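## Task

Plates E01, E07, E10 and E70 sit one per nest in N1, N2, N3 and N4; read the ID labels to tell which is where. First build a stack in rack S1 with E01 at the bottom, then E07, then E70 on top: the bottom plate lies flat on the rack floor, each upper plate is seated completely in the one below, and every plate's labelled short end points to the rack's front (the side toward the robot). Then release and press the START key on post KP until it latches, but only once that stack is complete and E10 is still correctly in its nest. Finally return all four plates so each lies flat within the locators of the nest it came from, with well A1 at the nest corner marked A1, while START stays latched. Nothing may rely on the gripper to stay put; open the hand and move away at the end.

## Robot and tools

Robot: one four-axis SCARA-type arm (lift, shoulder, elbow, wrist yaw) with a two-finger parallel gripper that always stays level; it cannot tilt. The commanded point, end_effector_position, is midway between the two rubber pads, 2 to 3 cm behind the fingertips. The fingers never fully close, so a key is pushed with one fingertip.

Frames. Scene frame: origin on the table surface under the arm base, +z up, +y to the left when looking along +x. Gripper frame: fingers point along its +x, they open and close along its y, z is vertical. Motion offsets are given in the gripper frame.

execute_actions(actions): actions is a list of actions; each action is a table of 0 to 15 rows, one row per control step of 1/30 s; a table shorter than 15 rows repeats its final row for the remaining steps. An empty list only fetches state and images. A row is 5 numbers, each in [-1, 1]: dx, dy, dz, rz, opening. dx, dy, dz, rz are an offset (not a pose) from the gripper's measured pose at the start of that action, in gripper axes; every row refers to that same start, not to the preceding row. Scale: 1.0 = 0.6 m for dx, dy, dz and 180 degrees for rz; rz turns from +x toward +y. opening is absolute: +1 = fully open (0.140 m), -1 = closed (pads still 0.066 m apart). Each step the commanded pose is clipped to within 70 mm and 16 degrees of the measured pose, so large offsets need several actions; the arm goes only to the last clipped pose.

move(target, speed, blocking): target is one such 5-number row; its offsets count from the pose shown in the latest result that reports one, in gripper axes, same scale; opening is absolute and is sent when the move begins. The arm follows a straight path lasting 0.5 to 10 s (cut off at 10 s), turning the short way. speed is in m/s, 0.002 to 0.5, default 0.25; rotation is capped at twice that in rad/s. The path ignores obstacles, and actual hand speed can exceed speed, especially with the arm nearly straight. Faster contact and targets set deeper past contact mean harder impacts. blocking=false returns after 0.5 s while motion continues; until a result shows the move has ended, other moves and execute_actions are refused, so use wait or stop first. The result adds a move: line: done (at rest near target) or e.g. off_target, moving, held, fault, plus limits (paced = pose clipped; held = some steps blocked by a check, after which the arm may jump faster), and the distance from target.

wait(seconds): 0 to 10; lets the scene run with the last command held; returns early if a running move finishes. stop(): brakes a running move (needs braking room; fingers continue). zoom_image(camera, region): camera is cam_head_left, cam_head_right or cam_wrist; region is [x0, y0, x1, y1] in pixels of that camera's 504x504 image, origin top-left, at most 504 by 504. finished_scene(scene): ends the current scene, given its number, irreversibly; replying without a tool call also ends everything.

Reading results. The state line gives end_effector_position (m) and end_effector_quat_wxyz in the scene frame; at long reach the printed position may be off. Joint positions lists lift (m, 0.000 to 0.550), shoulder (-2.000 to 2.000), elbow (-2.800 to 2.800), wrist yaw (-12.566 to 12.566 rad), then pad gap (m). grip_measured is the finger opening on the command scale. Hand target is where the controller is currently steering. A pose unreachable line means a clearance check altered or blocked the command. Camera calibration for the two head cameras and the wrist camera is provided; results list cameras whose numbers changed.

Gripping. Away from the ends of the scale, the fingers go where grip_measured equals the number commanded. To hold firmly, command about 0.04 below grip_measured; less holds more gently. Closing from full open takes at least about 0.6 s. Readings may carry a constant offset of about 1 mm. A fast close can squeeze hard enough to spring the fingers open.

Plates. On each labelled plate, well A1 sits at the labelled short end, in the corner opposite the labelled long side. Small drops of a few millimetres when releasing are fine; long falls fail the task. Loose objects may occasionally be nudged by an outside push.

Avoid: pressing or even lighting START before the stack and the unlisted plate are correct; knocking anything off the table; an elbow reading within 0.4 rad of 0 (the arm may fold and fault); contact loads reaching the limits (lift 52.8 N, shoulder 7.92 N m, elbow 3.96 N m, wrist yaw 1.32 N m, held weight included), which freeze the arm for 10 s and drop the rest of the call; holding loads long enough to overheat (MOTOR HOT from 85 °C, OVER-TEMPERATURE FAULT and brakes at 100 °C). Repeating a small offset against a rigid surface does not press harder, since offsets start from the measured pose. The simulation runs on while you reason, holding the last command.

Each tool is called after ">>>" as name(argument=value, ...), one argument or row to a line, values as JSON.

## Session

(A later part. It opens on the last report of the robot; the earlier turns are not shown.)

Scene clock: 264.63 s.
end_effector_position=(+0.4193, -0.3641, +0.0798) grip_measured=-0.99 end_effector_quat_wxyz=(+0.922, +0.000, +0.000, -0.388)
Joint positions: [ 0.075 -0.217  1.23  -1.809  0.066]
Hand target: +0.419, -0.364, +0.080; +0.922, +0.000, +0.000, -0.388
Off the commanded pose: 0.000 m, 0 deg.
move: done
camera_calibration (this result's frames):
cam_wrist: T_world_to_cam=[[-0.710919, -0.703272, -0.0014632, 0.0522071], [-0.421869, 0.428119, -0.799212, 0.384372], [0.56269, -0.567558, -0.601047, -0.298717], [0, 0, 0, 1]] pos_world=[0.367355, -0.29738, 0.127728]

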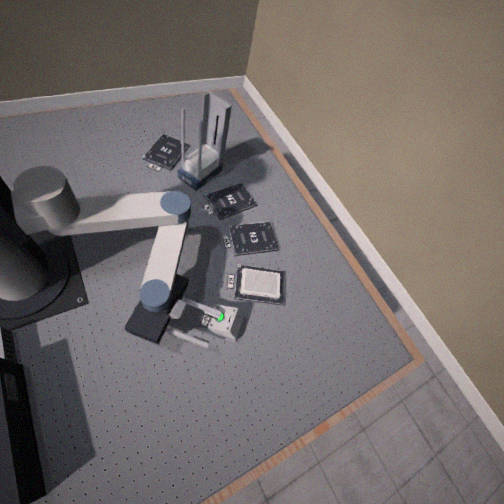

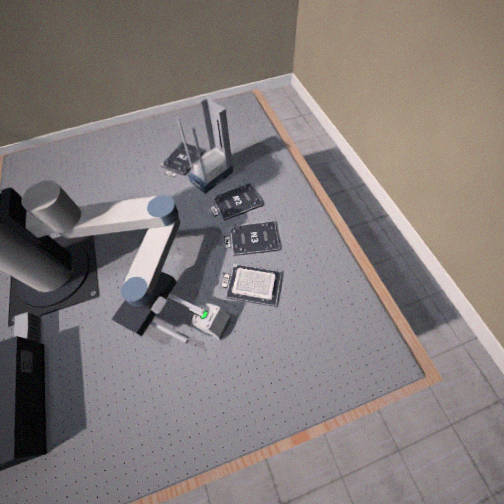

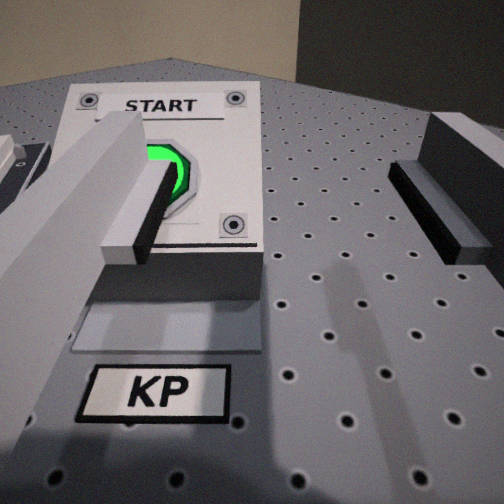

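>>> move(
  target=[0.00125, 0, -0.00217, 0, -1],
  speed=0.005,
)

Scene clock: 267.17 s.
end_effector_position=(+0.4196, -0.3644, +0.0790) grip_measured=-0.99 end_effector_quat_wxyz=(+0.922, +0.000, +0.000, -0.388)
Joint positions: [ 0.074 -0.218  1.232 -1.811  0.066]
Hand target: +0.420, -0.365, +0.079; +0.922, +0.000, +0.000, -0.388
Off the commanded pose: 0.001 m, 0 deg.
move: done
camera_calibration (this result's frames):
cam_wrist: T_world_to_cam=[[-0.710771, -0.703422, -0.0014632, 0.0520821], [-0.42196, 0.42803, -0.799212, 0.383978], [0.56281, -0.567439, -0.601047, -0.299576], [0, 0, 0, 1]] pos_world=[0.367646, -0.29771, 0.126897]

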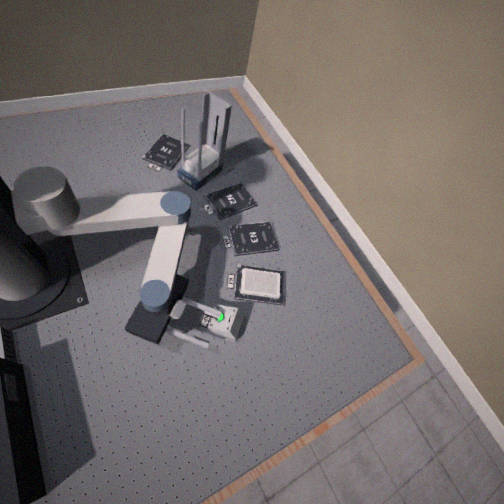

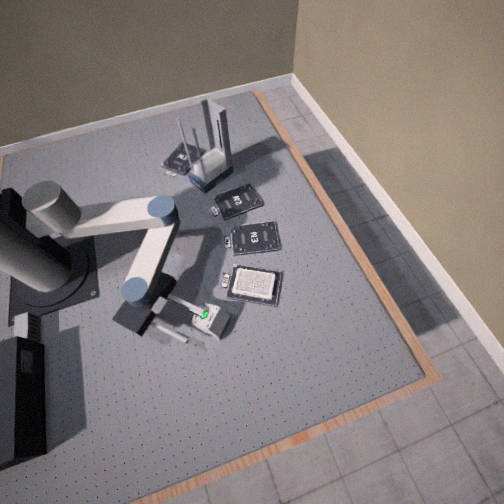

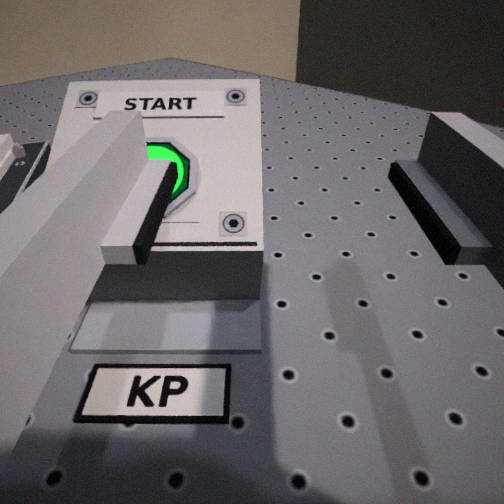

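Bottomed out. Back off along the normal.

>>> move(
  target=[-0.025, 0, 0.0433, 0, -1],
  speed=0.06,
)

Scene clock: 269.37 s.
end_effector_position=(+0.4090, -0.3537, +0.1050) grip_measured=-0.99 end_effector_quat_wxyz=(+0.922, +0.000, +0.000, -0.388)
Joint positions: [ 0.1   -0.206  1.164 -1.755  0.066]
Hand target: +0.409, -0.354, +0.105; +0.922, +0.000, +0.000, -0.388
Off the commanded pose: 0.000 m, 0 deg.
move: done
camera_calibration (this result's frames):
cam_wrist: T_world_to_cam=[[-0.711157, -0.703032, -0.0014632, 0.0523666], [-0.421725, 0.428262, -0.799212, 0.39574], [0.562498, -0.567748, -0.601047, -0.27188], [0, 0, 0, 1]] pos_world=[0.357066, -0.287024, 0.152944]

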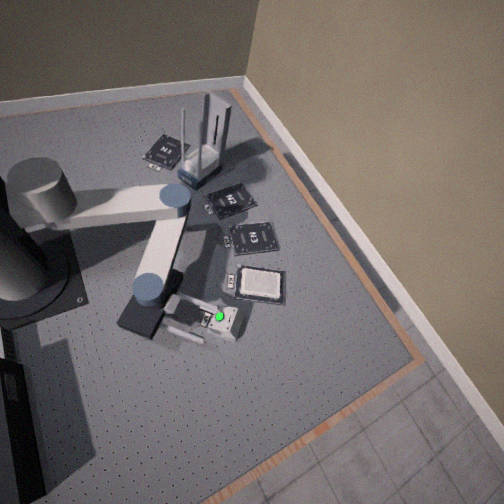

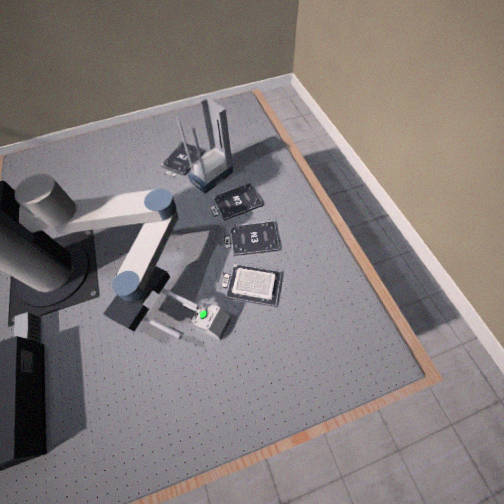

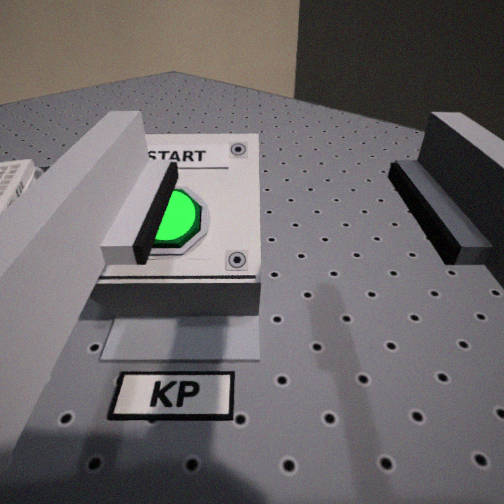

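>>> move(
  target=[-0.4693, 0.7803, -0.0252, 0.4008, 0.2],
  speed=0.3,
)

Scene clock: 280.53 s.
end_effector_position=(+0.5465, +0.1750, +0.0900) grip_measured=+0.20 end_effector_quat_wxyz=(+0.973, +0.000, +0.000, +0.230)
Joint positions: [ 0.085  1.329  1.085 -1.952  0.11 ]
Hand target: +0.547, +0.175, +0.090; +0.973, +0.000, +0.000, +0.229
Off the commanded pose: 0.000 m, 0 deg.
move: done
camera_calibration (this result's frames):
cam_wrist: T_world_to_cam=[[0.451679, -0.89218, -0.0014632, -0.0806175], [-0.536771, -0.270437, -0.799212, 0.400408], [0.712645, 0.361772, -0.601047, -0.302839], [0, 0, 0, 1]] pos_world=[0.467158, 0.145919, 0.137873]

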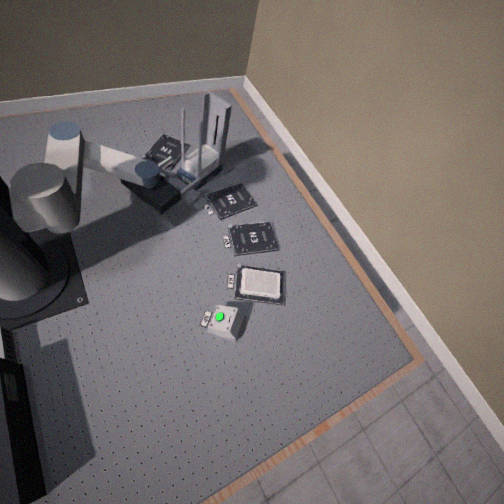

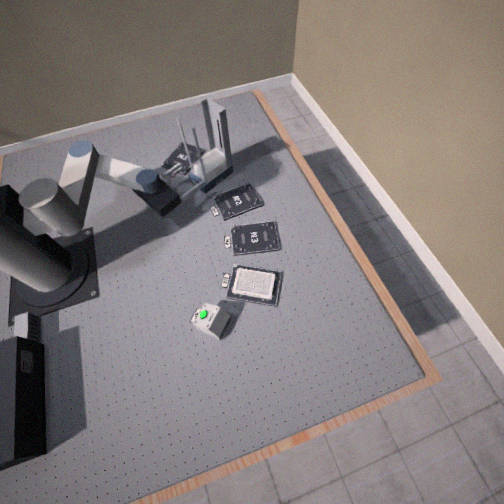

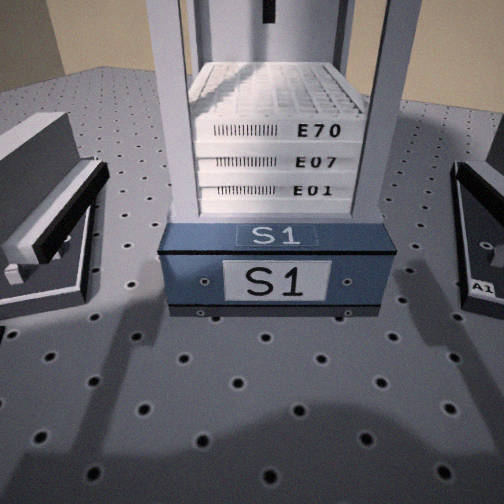

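>>> move(
  target=[0.17545, 0.0001, -0.0003, -0.0001, 0.2],
  speed=0.15,
)

>>> execute_actions(
  actions=[
    [[0,0,0,0,0.1],[0,0,0,0,0.0],[0,0,0,0,-0.1],[0,0,0,0,-0.2],[0,0,0,0,-0.25],[0,0,0,0,-0.3],[0,0,0,0,-0.34],[0,0,0,0,-0.38],[0,0,0,0,-0.41],[0,0,0,0,-0.44],[0,0,0,0,-0.46],[0,0,0,0,-0.48],[0,0,0,0,-0.5],[0,0,0,0,-0.51],[0,0,0,0,-0.52]],
    [[0,0,0,0,-0.53],[0,0,0,0,-0.54],[0,0,0,0,-0.55],[0,0,0,0,-0.56],[0,0,0,0,-0.57],[0,0,0,0,-0.58],[0,0,0,0,-0.59],[0,0,0,0,-0.6],[0,0,0,0,-0.61]],
  ],
)

Scene clock: 286.10 s.
end_effector_position=(+0.6407, +0.2222, +0.0899) grip_measured=+0.20 end_effector_quat_wxyz=(+0.973, +0.000, +0.000, +0.230)
Joint positions: [ 0.085  1.13   1.611 -2.278  0.11 ]
Hand target: +0.641, +0.222, +0.090; +0.973, +0.000, +0.000, +0.229
Off the commanded pose: 0.000 m, 0 deg.
move: done
camera_calibration (this result's frames):
cam_wrist: T_world_to_cam=[[0.451727, -0.892155, -0.0014632, -0.081072], [-0.536756, -0.270467, -0.799212, 0.463623], [0.712625, 0.361811, -0.601047, -0.387087], [0, 0, 0, 1]] pos_world=[0.561323, 0.193118, 0.137758]

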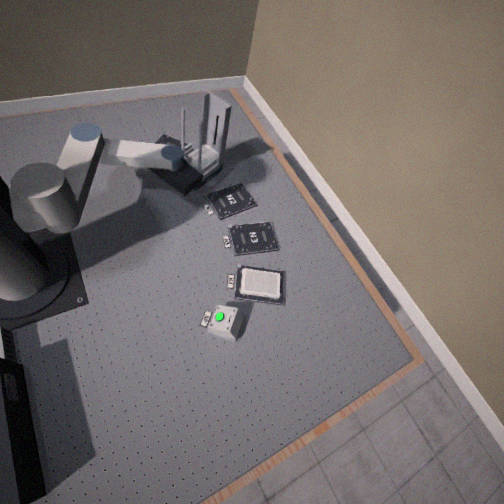

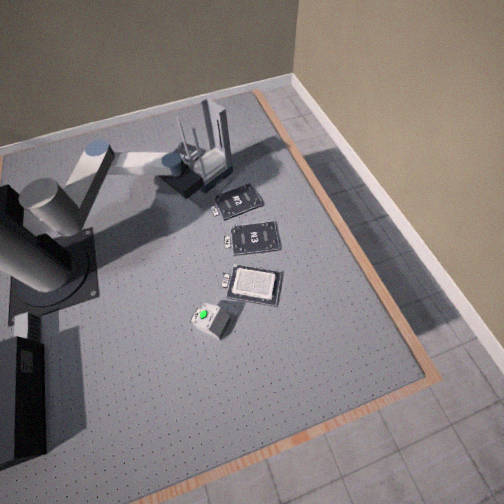

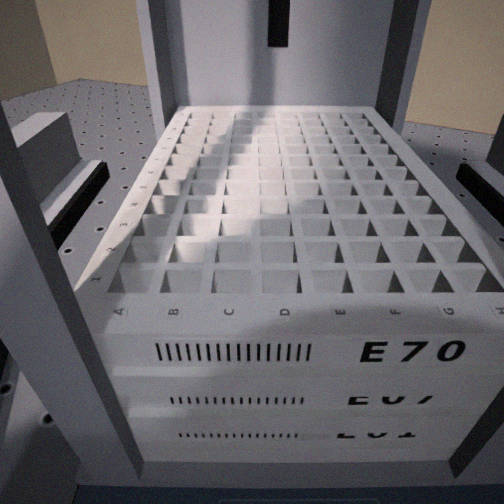

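Scene clock: 287.10 s.
end_effector_position=(+0.6407, +0.2222, +0.0899) grip_measured=-0.56 end_effector_quat_wxyz=(+0.973, +0.000, +0.000, +0.230)
Joint positions: [ 0.085  1.13   1.611 -2.278  0.082]
Hand target: +0.641, +0.222, +0.090; +0.973, +0.000, +0.000, +0.230
Off the commanded pose: 0.000 m, 0 deg.
camera_calibration (this result's frames):
cam_wrist: T_world_to_cam=[[0.45171, -0.892163, -0.0014632, -0.0810629], [-0.536762, -0.270456, -0.799212, 0.463624], [0.712632, 0.361798, -0.601047, -0.387087], [0, 0, 0, 1]] pos_world=[0.561323, 0.193116, 0.137758]

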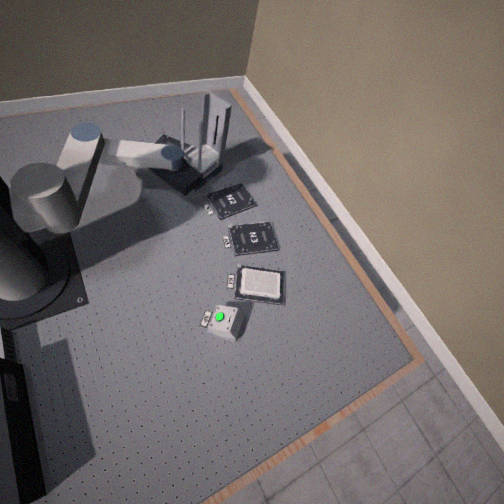

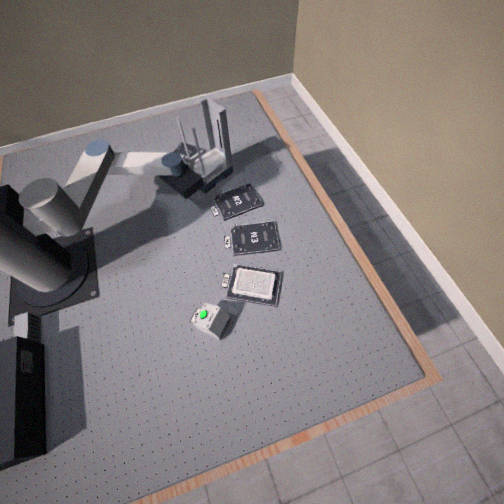

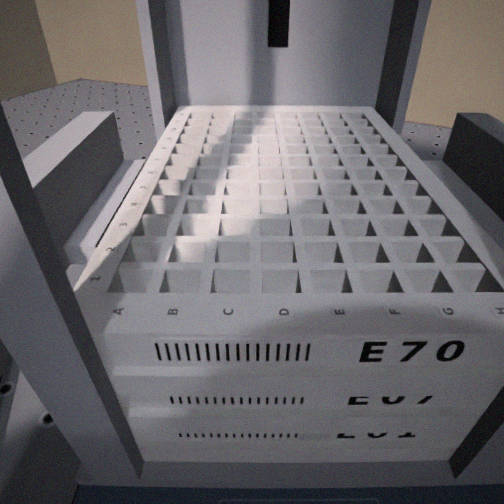

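>>> move(
  target=[0, 0, 0.4118, 0, -0.61],
  speed=0.18,
)

>>> move(
  target=[0, -0.25, 0, -0.064, -0.61],
  speed=0.2,
)

Scene clock: 291.63 s.
end_effector_position=(+0.6407, +0.2222, +0.3370) grip_measured=-0.56 end_effector_quat_wxyz=(+0.973, +0.000, +0.000, +0.230)
Joint positions: [ 0.332  1.13   1.611 -2.278  0.082]
Hand target: +0.641, +0.222, +0.337; +0.973, +0.000, +0.000, +0.230
Off the commanded pose: 0.000 m, 0 deg.
move: done
camera_calibration (this result's frames):
cam_wrist: T_world_to_cam=[[0.451761, -0.892138, -0.0014632, -0.0807201], [-0.536746, -0.270487, -0.799212, 0.661138], [0.712612, 0.361838, -0.601047, -0.23855], [0, 0, 0, 1]] pos_world=[0.561323, 0.193132, 0.384892]

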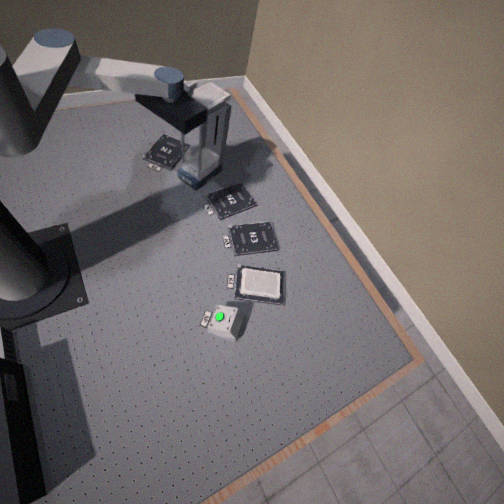

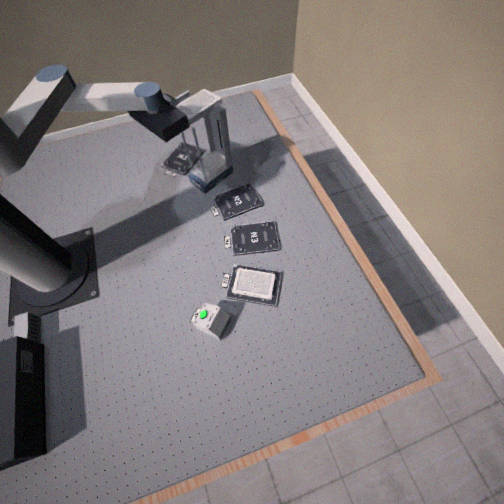

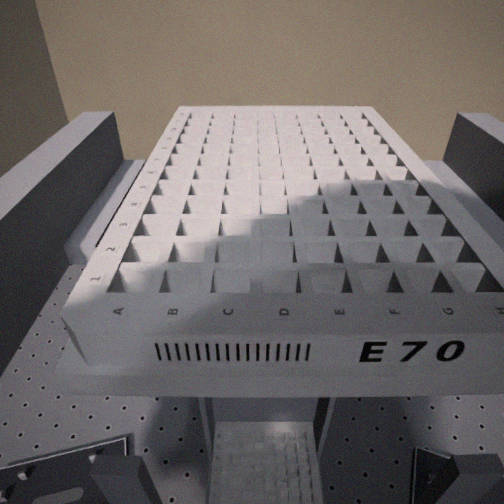

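Scene clock: 292.73 s.
end_effector_position=(+0.7078, +0.0879, +0.3370) grip_measured=-0.56 end_effector_quat_wxyz=(+0.991, +0.000, +0.000, +0.131)
Joint positions: [ 0.332  0.758  1.756 -2.252  0.082]
Hand target: +0.708, +0.088, +0.337; +0.991, +0.000, +0.000, +0.131
Off the commanded pose: 0.000 m, 0 deg.
move: done
camera_calibration (this result's frames):
cam_wrist: T_world_to_cam=[[0.264202, -0.964466, -0.0014632, -0.0917116], [-0.58, -0.157671, -0.799212, 0.68153], [0.770582, 0.212002, -0.601047, -0.265638], [0, 0, 0, 1]] pos_world=[0.624214, 0.0753203, 0.384892]

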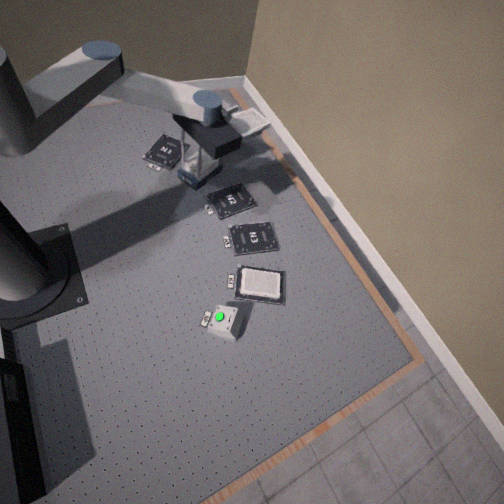

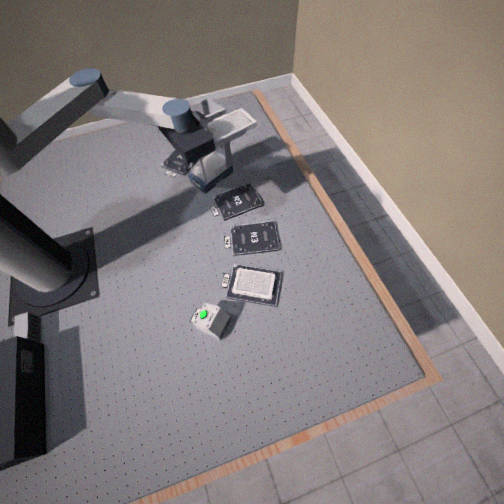

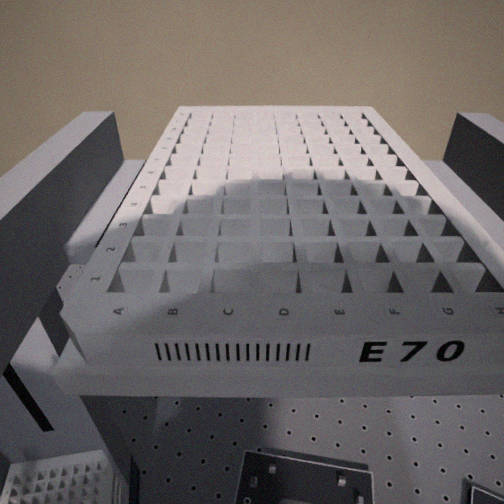

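>>> move(
  target=[-0.11505, -0.32685, -0.46167, -0.15738, -0.61],
  speed=0.25,
)

Scene clock: 298.17 s.
end_effector_position=(+0.6919, -0.1195, +0.0599) grip_measured=-0.56 end_effector_quat_wxyz=(+0.993, +0.000, +0.000, -0.116)
Joint positions: [ 0.055  0.431  1.694 -2.358  0.082]
Hand target: +0.692, -0.119, +0.060; +0.993, +0.000, +0.000, -0.116
Off the commanded pose: 0.000 m, 0 deg.
move: done
camera_calibration (this result's frames):
cam_wrist: T_world_to_cam=[[-0.225359, -0.974275, -0.0014632, 0.0496262], [-0.585323, 0.136591, -0.799212, 0.457019], [0.778852, -0.179253, -0.601047, -0.428449], [0, 0, 0, 1]] pos_world=[0.612386, -0.090876, 0.10781]

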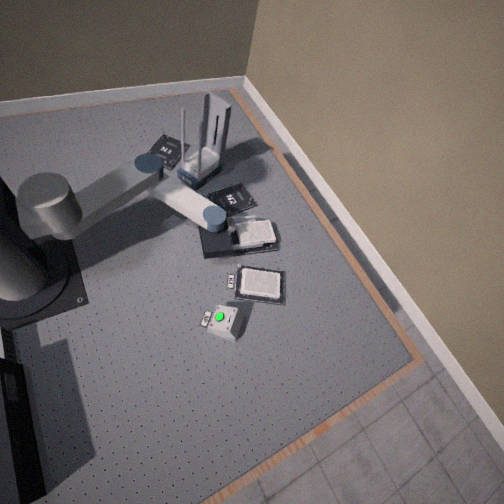

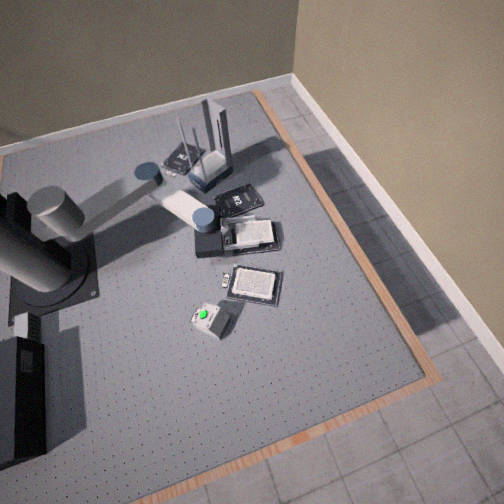

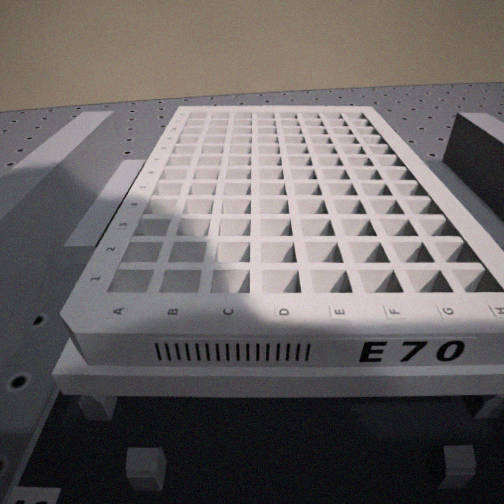

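>>> move(
  target=[0, 0, -0.041, 0, -0.61],
  speed=0.025,
)

>>> execute_actions(
  actions=[
    [[0,0,0,0,-0.5],[0,0,0,0,-0.45],[0,0,0,0,-0.4],[0,0,0,0,-0.3],[0,0,0,0,-0.2],[0,0,0,0,-0.1],[0,0,0,0,0.0],[0,0,0,0,0.1],[0,0,0,0,0.2]],
    [[0,0,0,0,0.2]],
  ],
)

Scene clock: 302.90 s.
end_effector_position=(+0.6919, -0.1195, +0.0352) grip_measured=-0.56 end_effector_quat_wxyz=(+0.993, +0.000, +0.000, -0.116)
Joint positions: [ 0.03   0.431  1.694 -2.358  0.082]
Hand target: +0.692, -0.119, +0.035; +0.993, +0.000, +0.000, -0.116
Off the commanded pose: 0.000 m, 0 deg.
move: done
camera_calibration (this result's frames):
cam_wrist: T_world_to_cam=[[-0.225337, -0.97428, -0.0014632, 0.0495837], [-0.585326, 0.136578, -0.799212, 0.437298], [0.778856, -0.179235, -0.601047, -0.443283], [0, 0, 0, 1]] pos_world=[0.612389, -0.0908688, 0.0831326]

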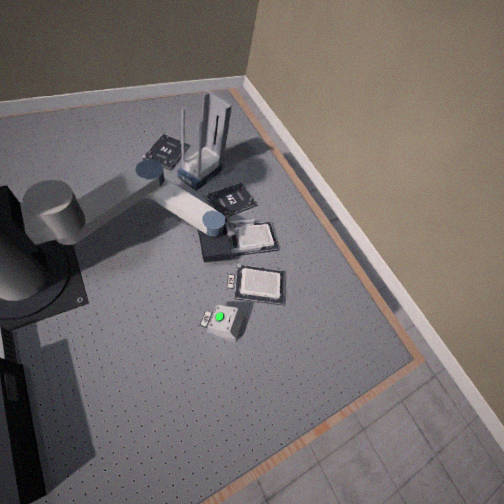

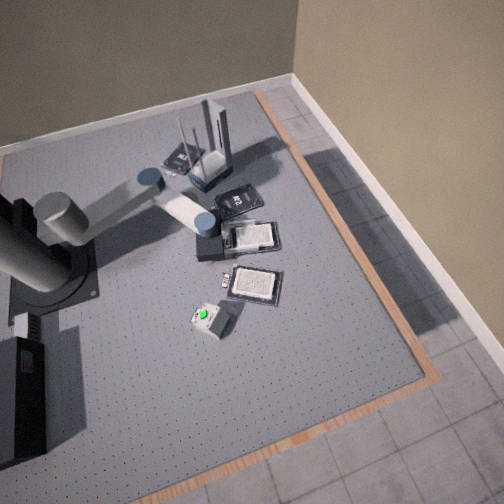

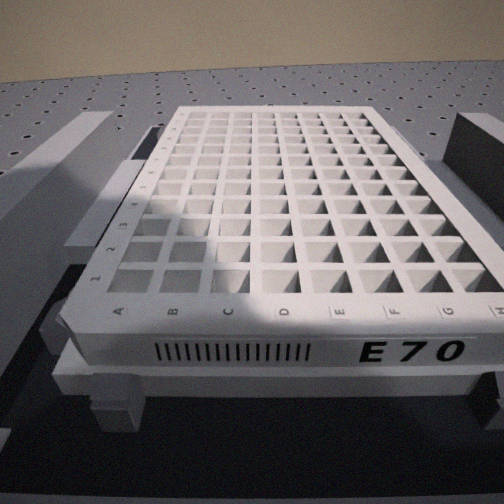

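Scene clock: 303.90 s.
end_effector_position=(+0.6919, -0.1195, +0.0352) grip_measured=+0.20 end_effector_quat_wxyz=(+0.993, +0.000, +0.000, -0.116)
Joint positions: [ 0.03   0.431  1.694 -2.358  0.11 ]
Hand target: +0.692, -0.119, +0.035; +0.993, +0.000, +0.000, -0.116
Off the commanded pose: 0.000 m, 0 deg.
camera_calibration (this result's frames):
cam_wrist: T_world_to_cam=[[-0.225339, -0.974279, -0.0014632, 0.0495856], [-0.585325, 0.136579, -0.799212, 0.437299], [0.778856, -0.179237, -0.601047, -0.443284], [0, 0, 0, 1]] pos_world=[0.61239, -0.0908687, 0.0831326]

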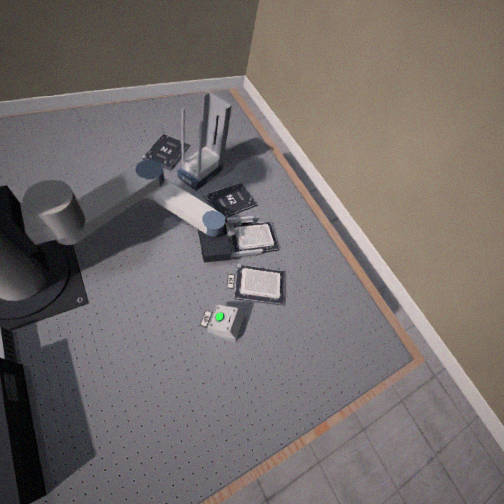

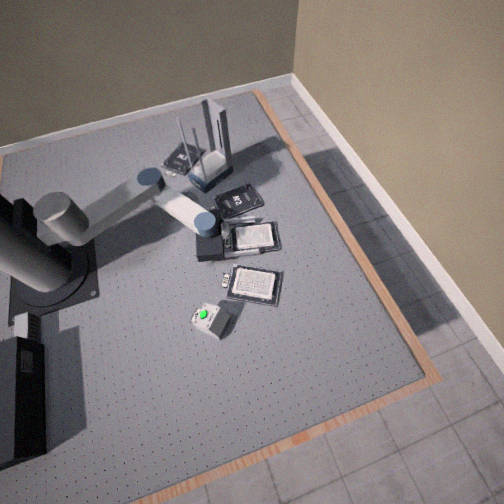

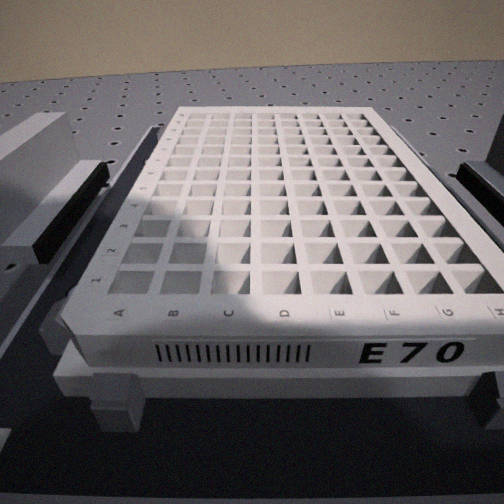

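>>> move(
  target=[0, 0, 0.0697, 0, 0.2],
  speed=0.15,
)

>>> move(
  target=[-0.3933, 0.3848, 0, 0.2213, 0.2],
  speed=0.3,
)

Scene clock: 310.80 s.
end_effector_position=(+0.6919, -0.1195, +0.0771) grip_measured=+0.20 end_effector_quat_wxyz=(+0.993, +0.000, +0.000, -0.116)
Joint positions: [ 0.072  0.431  1.694 -2.358  0.11 ]
Hand target: +0.692, -0.119, +0.077; +0.993, +0.000, +0.000, -0.116
Off the commanded pose: 0.000 m, 0 deg.
move: done
camera_calibration (this result's frames):
cam_wrist: T_world_to_cam=[[-0.225293, -0.97429, -0.0014632, 0.0496284], [-0.585332, 0.136552, -0.799212, 0.470781], [0.778864, -0.179201, -0.601047, -0.418115], [0, 0, 0, 1]] pos_world=[0.612399, -0.09086, 0.125019]

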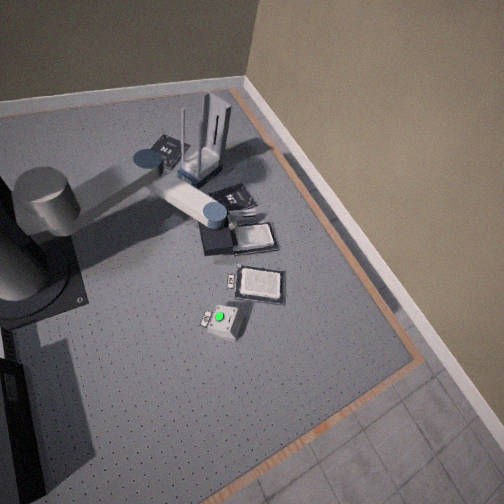

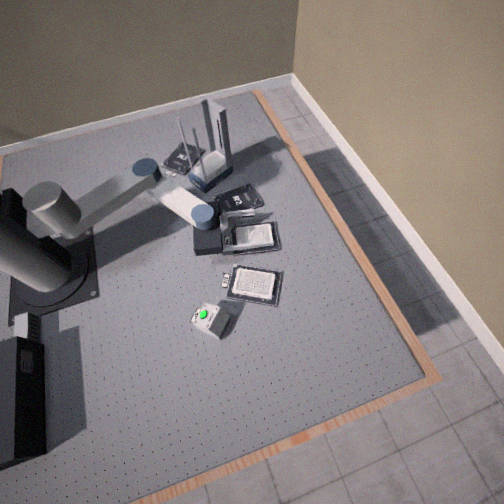

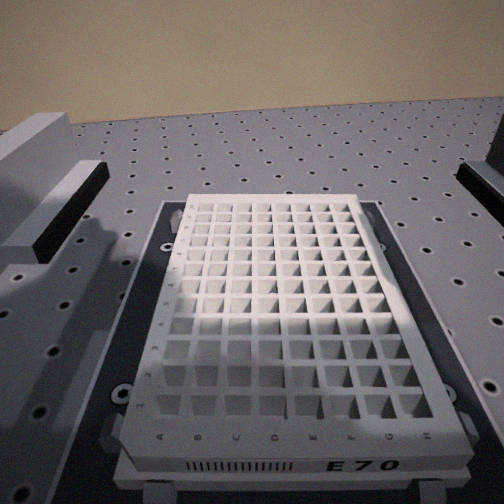

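Scene clock: 312.40 s.
end_effector_position=(+0.5154, +0.1596, +0.0771) grip_measured=+0.20 end_effector_quat_wxyz=(+0.973, +0.000, +0.000, +0.230)
Joint positions: [ 0.072  1.377  0.93  -1.844  0.11 ]
Hand target: +0.515, +0.159, +0.077; +0.973, +0.000, +0.000, +0.229
Off the commanded pose: 0.000 m, 0 deg.
move: done
camera_calibration (this result's frames):
cam_wrist: T_world_to_cam=[[0.451687, -0.892175, -0.0014632, -0.0802756], [-0.536769, -0.270442, -0.799212, 0.369252], [0.712642, 0.361779, -0.601047, -0.282797], [0, 0, 0, 1]] pos_world=[0.435996, 0.130552, 0.125019]

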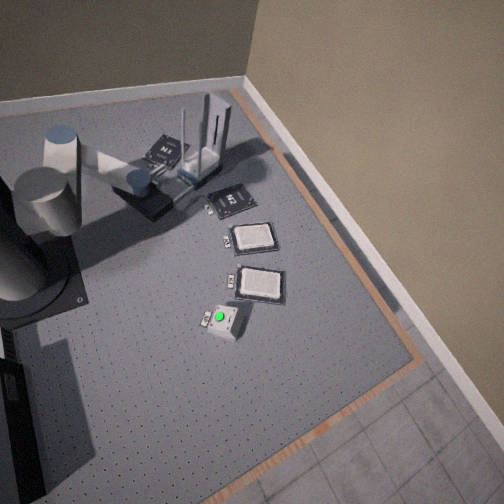

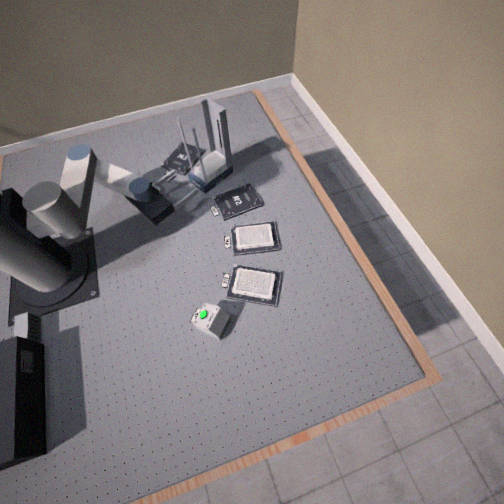

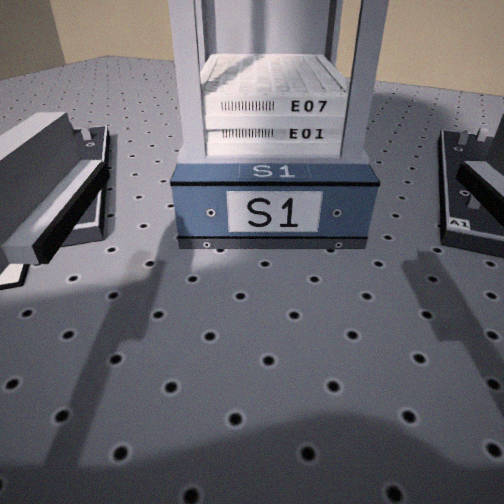

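>>> move(
  target=[0.2333, -0.0005, -0.0003, -0.0002, 0.2],
  speed=0.17,
)

>>> execute_actions(
  actions=[
    [[0,0,0,0,0.1],[0,0,0,0,0.0],[0,0,0,0,-0.1],[0,0,0,0,-0.2],[0,0,0,0,-0.25],[0,0,0,0,-0.3],[0,0,0,0,-0.34],[0,0,0,0,-0.38],[0,0,0,0,-0.41],[0,0,0,0,-0.44],[0,0,0,0,-0.46],[0,0,0,0,-0.48],[0,0,0,0,-0.5],[0,0,0,0,-0.51],[0,0,0,0,-0.52]],
    [[0,0,0,0,-0.53],[0,0,0,0,-0.54],[0,0,0,0,-0.55],[0,0,0,0,-0.56],[0,0,0,0,-0.57],[0,0,0,0,-0.58],[0,0,0,0,-0.59],[0,0,0,0,-0.6],[0,0,0,0,-0.61]],
  ],
)

Scene clock: 318.73 s.
end_effector_position=(+0.6408, +0.2220, +0.0770) grip_measured=+0.20 end_effector_quat_wxyz=(+0.973, +0.000, +0.000, +0.229)
Joint positions: [ 0.072  1.13   1.611 -2.277  0.11 ]
Hand target: +0.641, +0.222, +0.077; +0.973, +0.000, +0.000, +0.229
Off the commanded pose: 0.000 m, 0 deg.
move: done
camera_calibration (this result's frames):
cam_wrist: T_world_to_cam=[[0.451409, -0.892316, -0.0014632, -0.0810424], [-0.536853, -0.270275, -0.799212, 0.453351], [0.712754, 0.361557, -0.601047, -0.394812], [0, 0, 0, 1]] pos_world=[0.56137, 0.192962, 0.124904]

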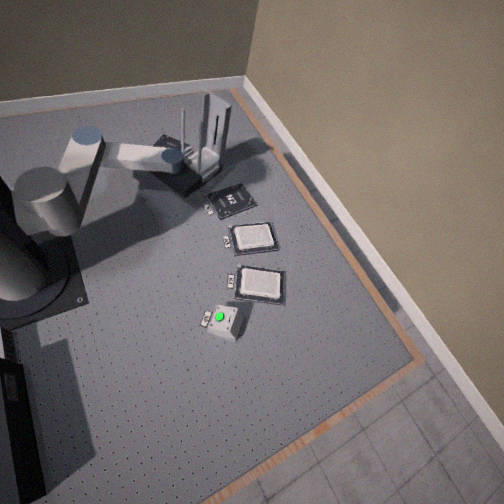

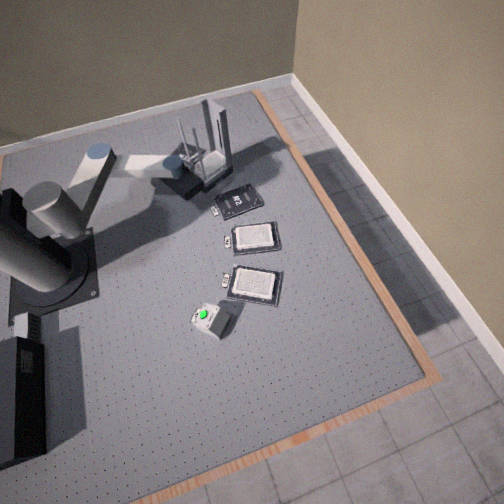

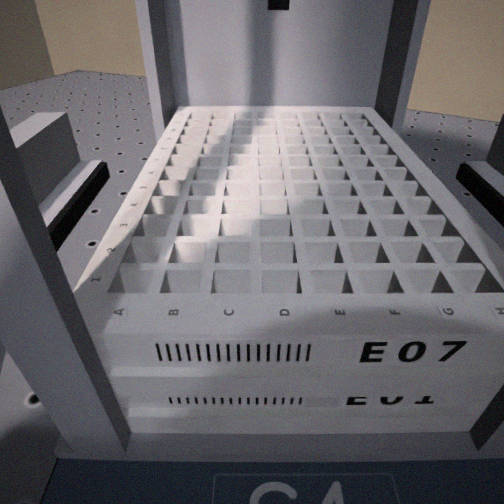

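Scene clock: 319.73 s.
end_effector_position=(+0.6408, +0.2220, +0.0770) grip_measured=-0.56 end_effector_quat_wxyz=(+0.973, +0.000, +0.000, +0.229)
Joint positions: [ 0.072  1.13   1.611 -2.277  0.082]
Hand target: +0.641, +0.222, +0.077; +0.973, +0.000, +0.000, +0.229
Off the commanded pose: 0.000 m, 0 deg.
camera_calibration (this result's frames):
cam_wrist: T_world_to_cam=[[0.45141, -0.892316, -0.0014632, -0.0810432], [-0.536853, -0.270276, -0.799212, 0.453351], [0.712754, 0.361558, -0.601047, -0.394812], [0, 0, 0, 1]] pos_world=[0.56137, 0.192961, 0.124904]

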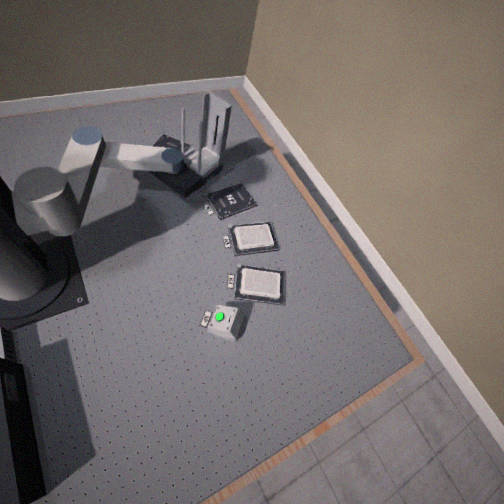

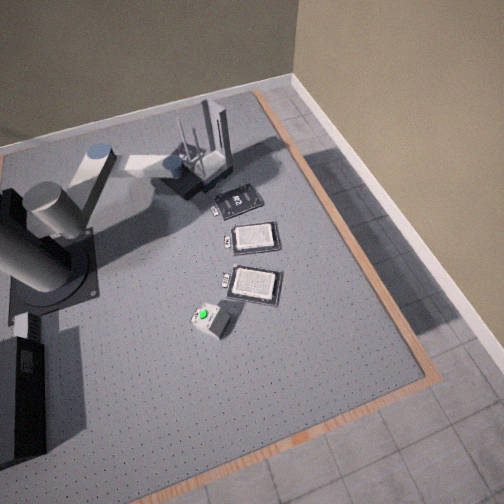

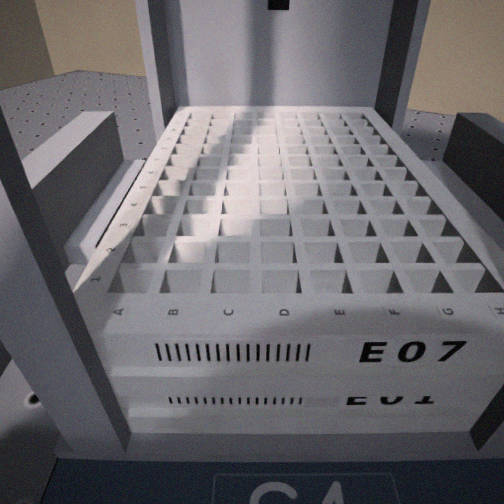

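>>> move(
  target=[0, 0, 0.4333, 0, -0.61],
  speed=0.18,
)

>>> move(
  target=[-0.0343, 0.27628, 0, 0.09067, -0.61],
  speed=0.2,
)

Scene clock: 325.07 s.
end_effector_position=(+0.6408, +0.2220, +0.3370) grip_measured=-0.56 end_effector_quat_wxyz=(+0.973, +0.000, +0.000, +0.229)
Joint positions: [ 0.332  1.13   1.611 -2.277  0.082]
Hand target: +0.641, +0.222, +0.337; +0.973, +0.000, +0.000, +0.229
Off the commanded pose: 0.000 m, 0 deg.
move: done
camera_calibration (this result's frames):
cam_wrist: T_world_to_cam=[[0.451456, -0.892292, -0.0014632, -0.0806792], [-0.536839, -0.270303, -0.799212, 0.661175], [0.712735, 0.361595, -0.601047, -0.238521], [0, 0, 0, 1]] pos_world=[0.56137, 0.192976, 0.384939]

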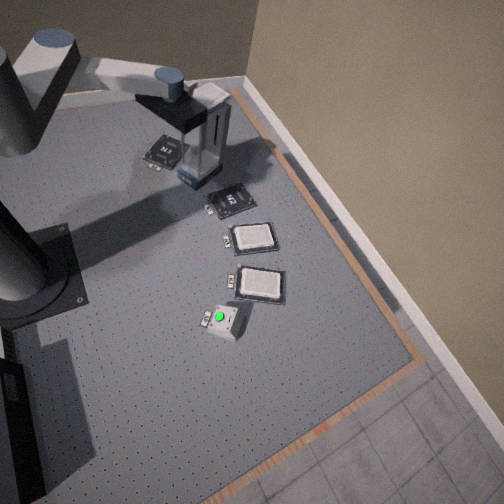

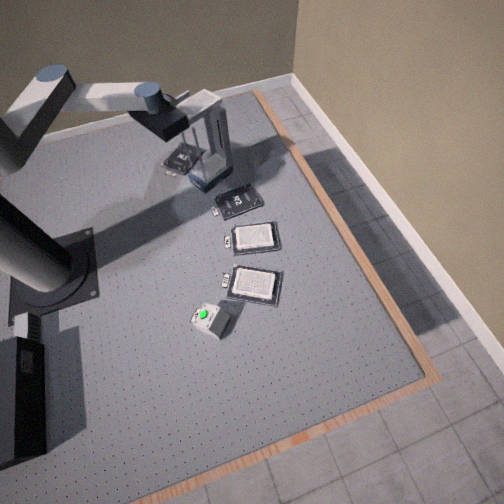

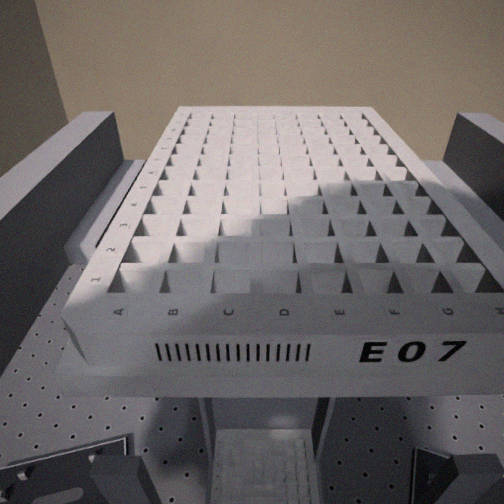

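Scene clock: 326.23 s.
end_effector_position=(+0.5482, +0.3612, +0.3370) grip_measured=-0.56 end_effector_quat_wxyz=(+0.931, +0.000, +0.000, +0.366)
Joint positions: [ 0.332  1.46   1.63  -2.342  0.082]
Hand target: +0.548, +0.361, +0.337; +0.931, +0.000, +0.000, +0.365
Off the commanded pose: 0.000 m, 0 deg.
move: done
camera_calibration (this result's frames):
cam_wrist: T_world_to_cam=[[0.684475, -0.729035, -0.0014632, -0.101359], [-0.438986, -0.41055, -0.799212, 0.646116], [0.582053, 0.547683, -0.601047, -0.218447], [0, 0, 0, 1]] pos_world=[0.480161, 0.311008, 0.384939]

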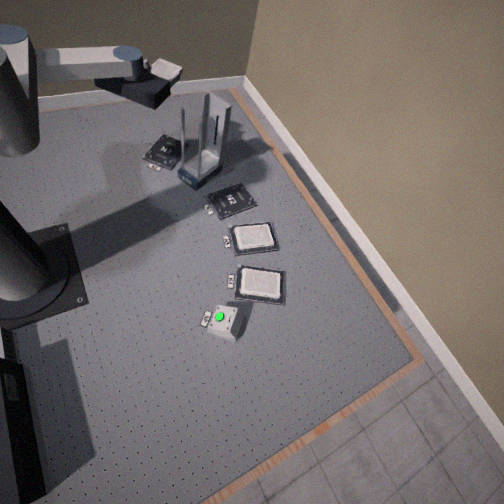

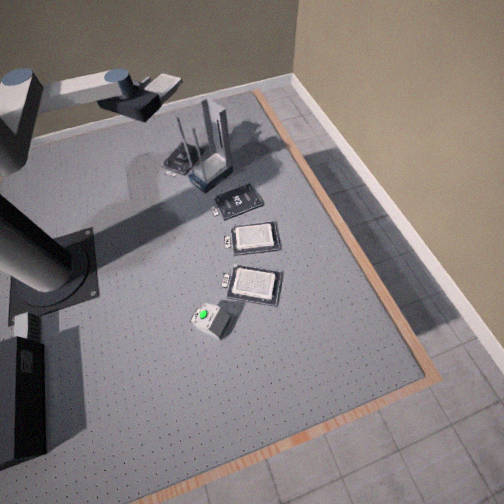

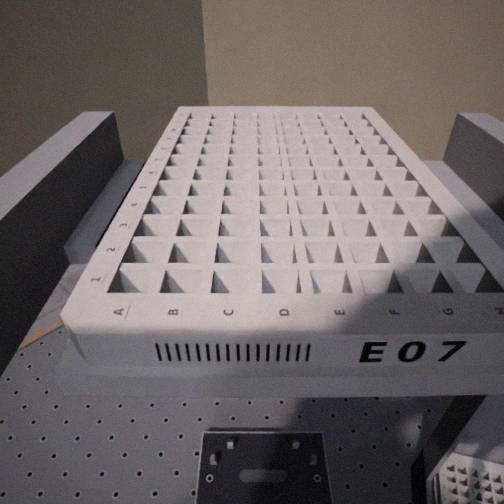

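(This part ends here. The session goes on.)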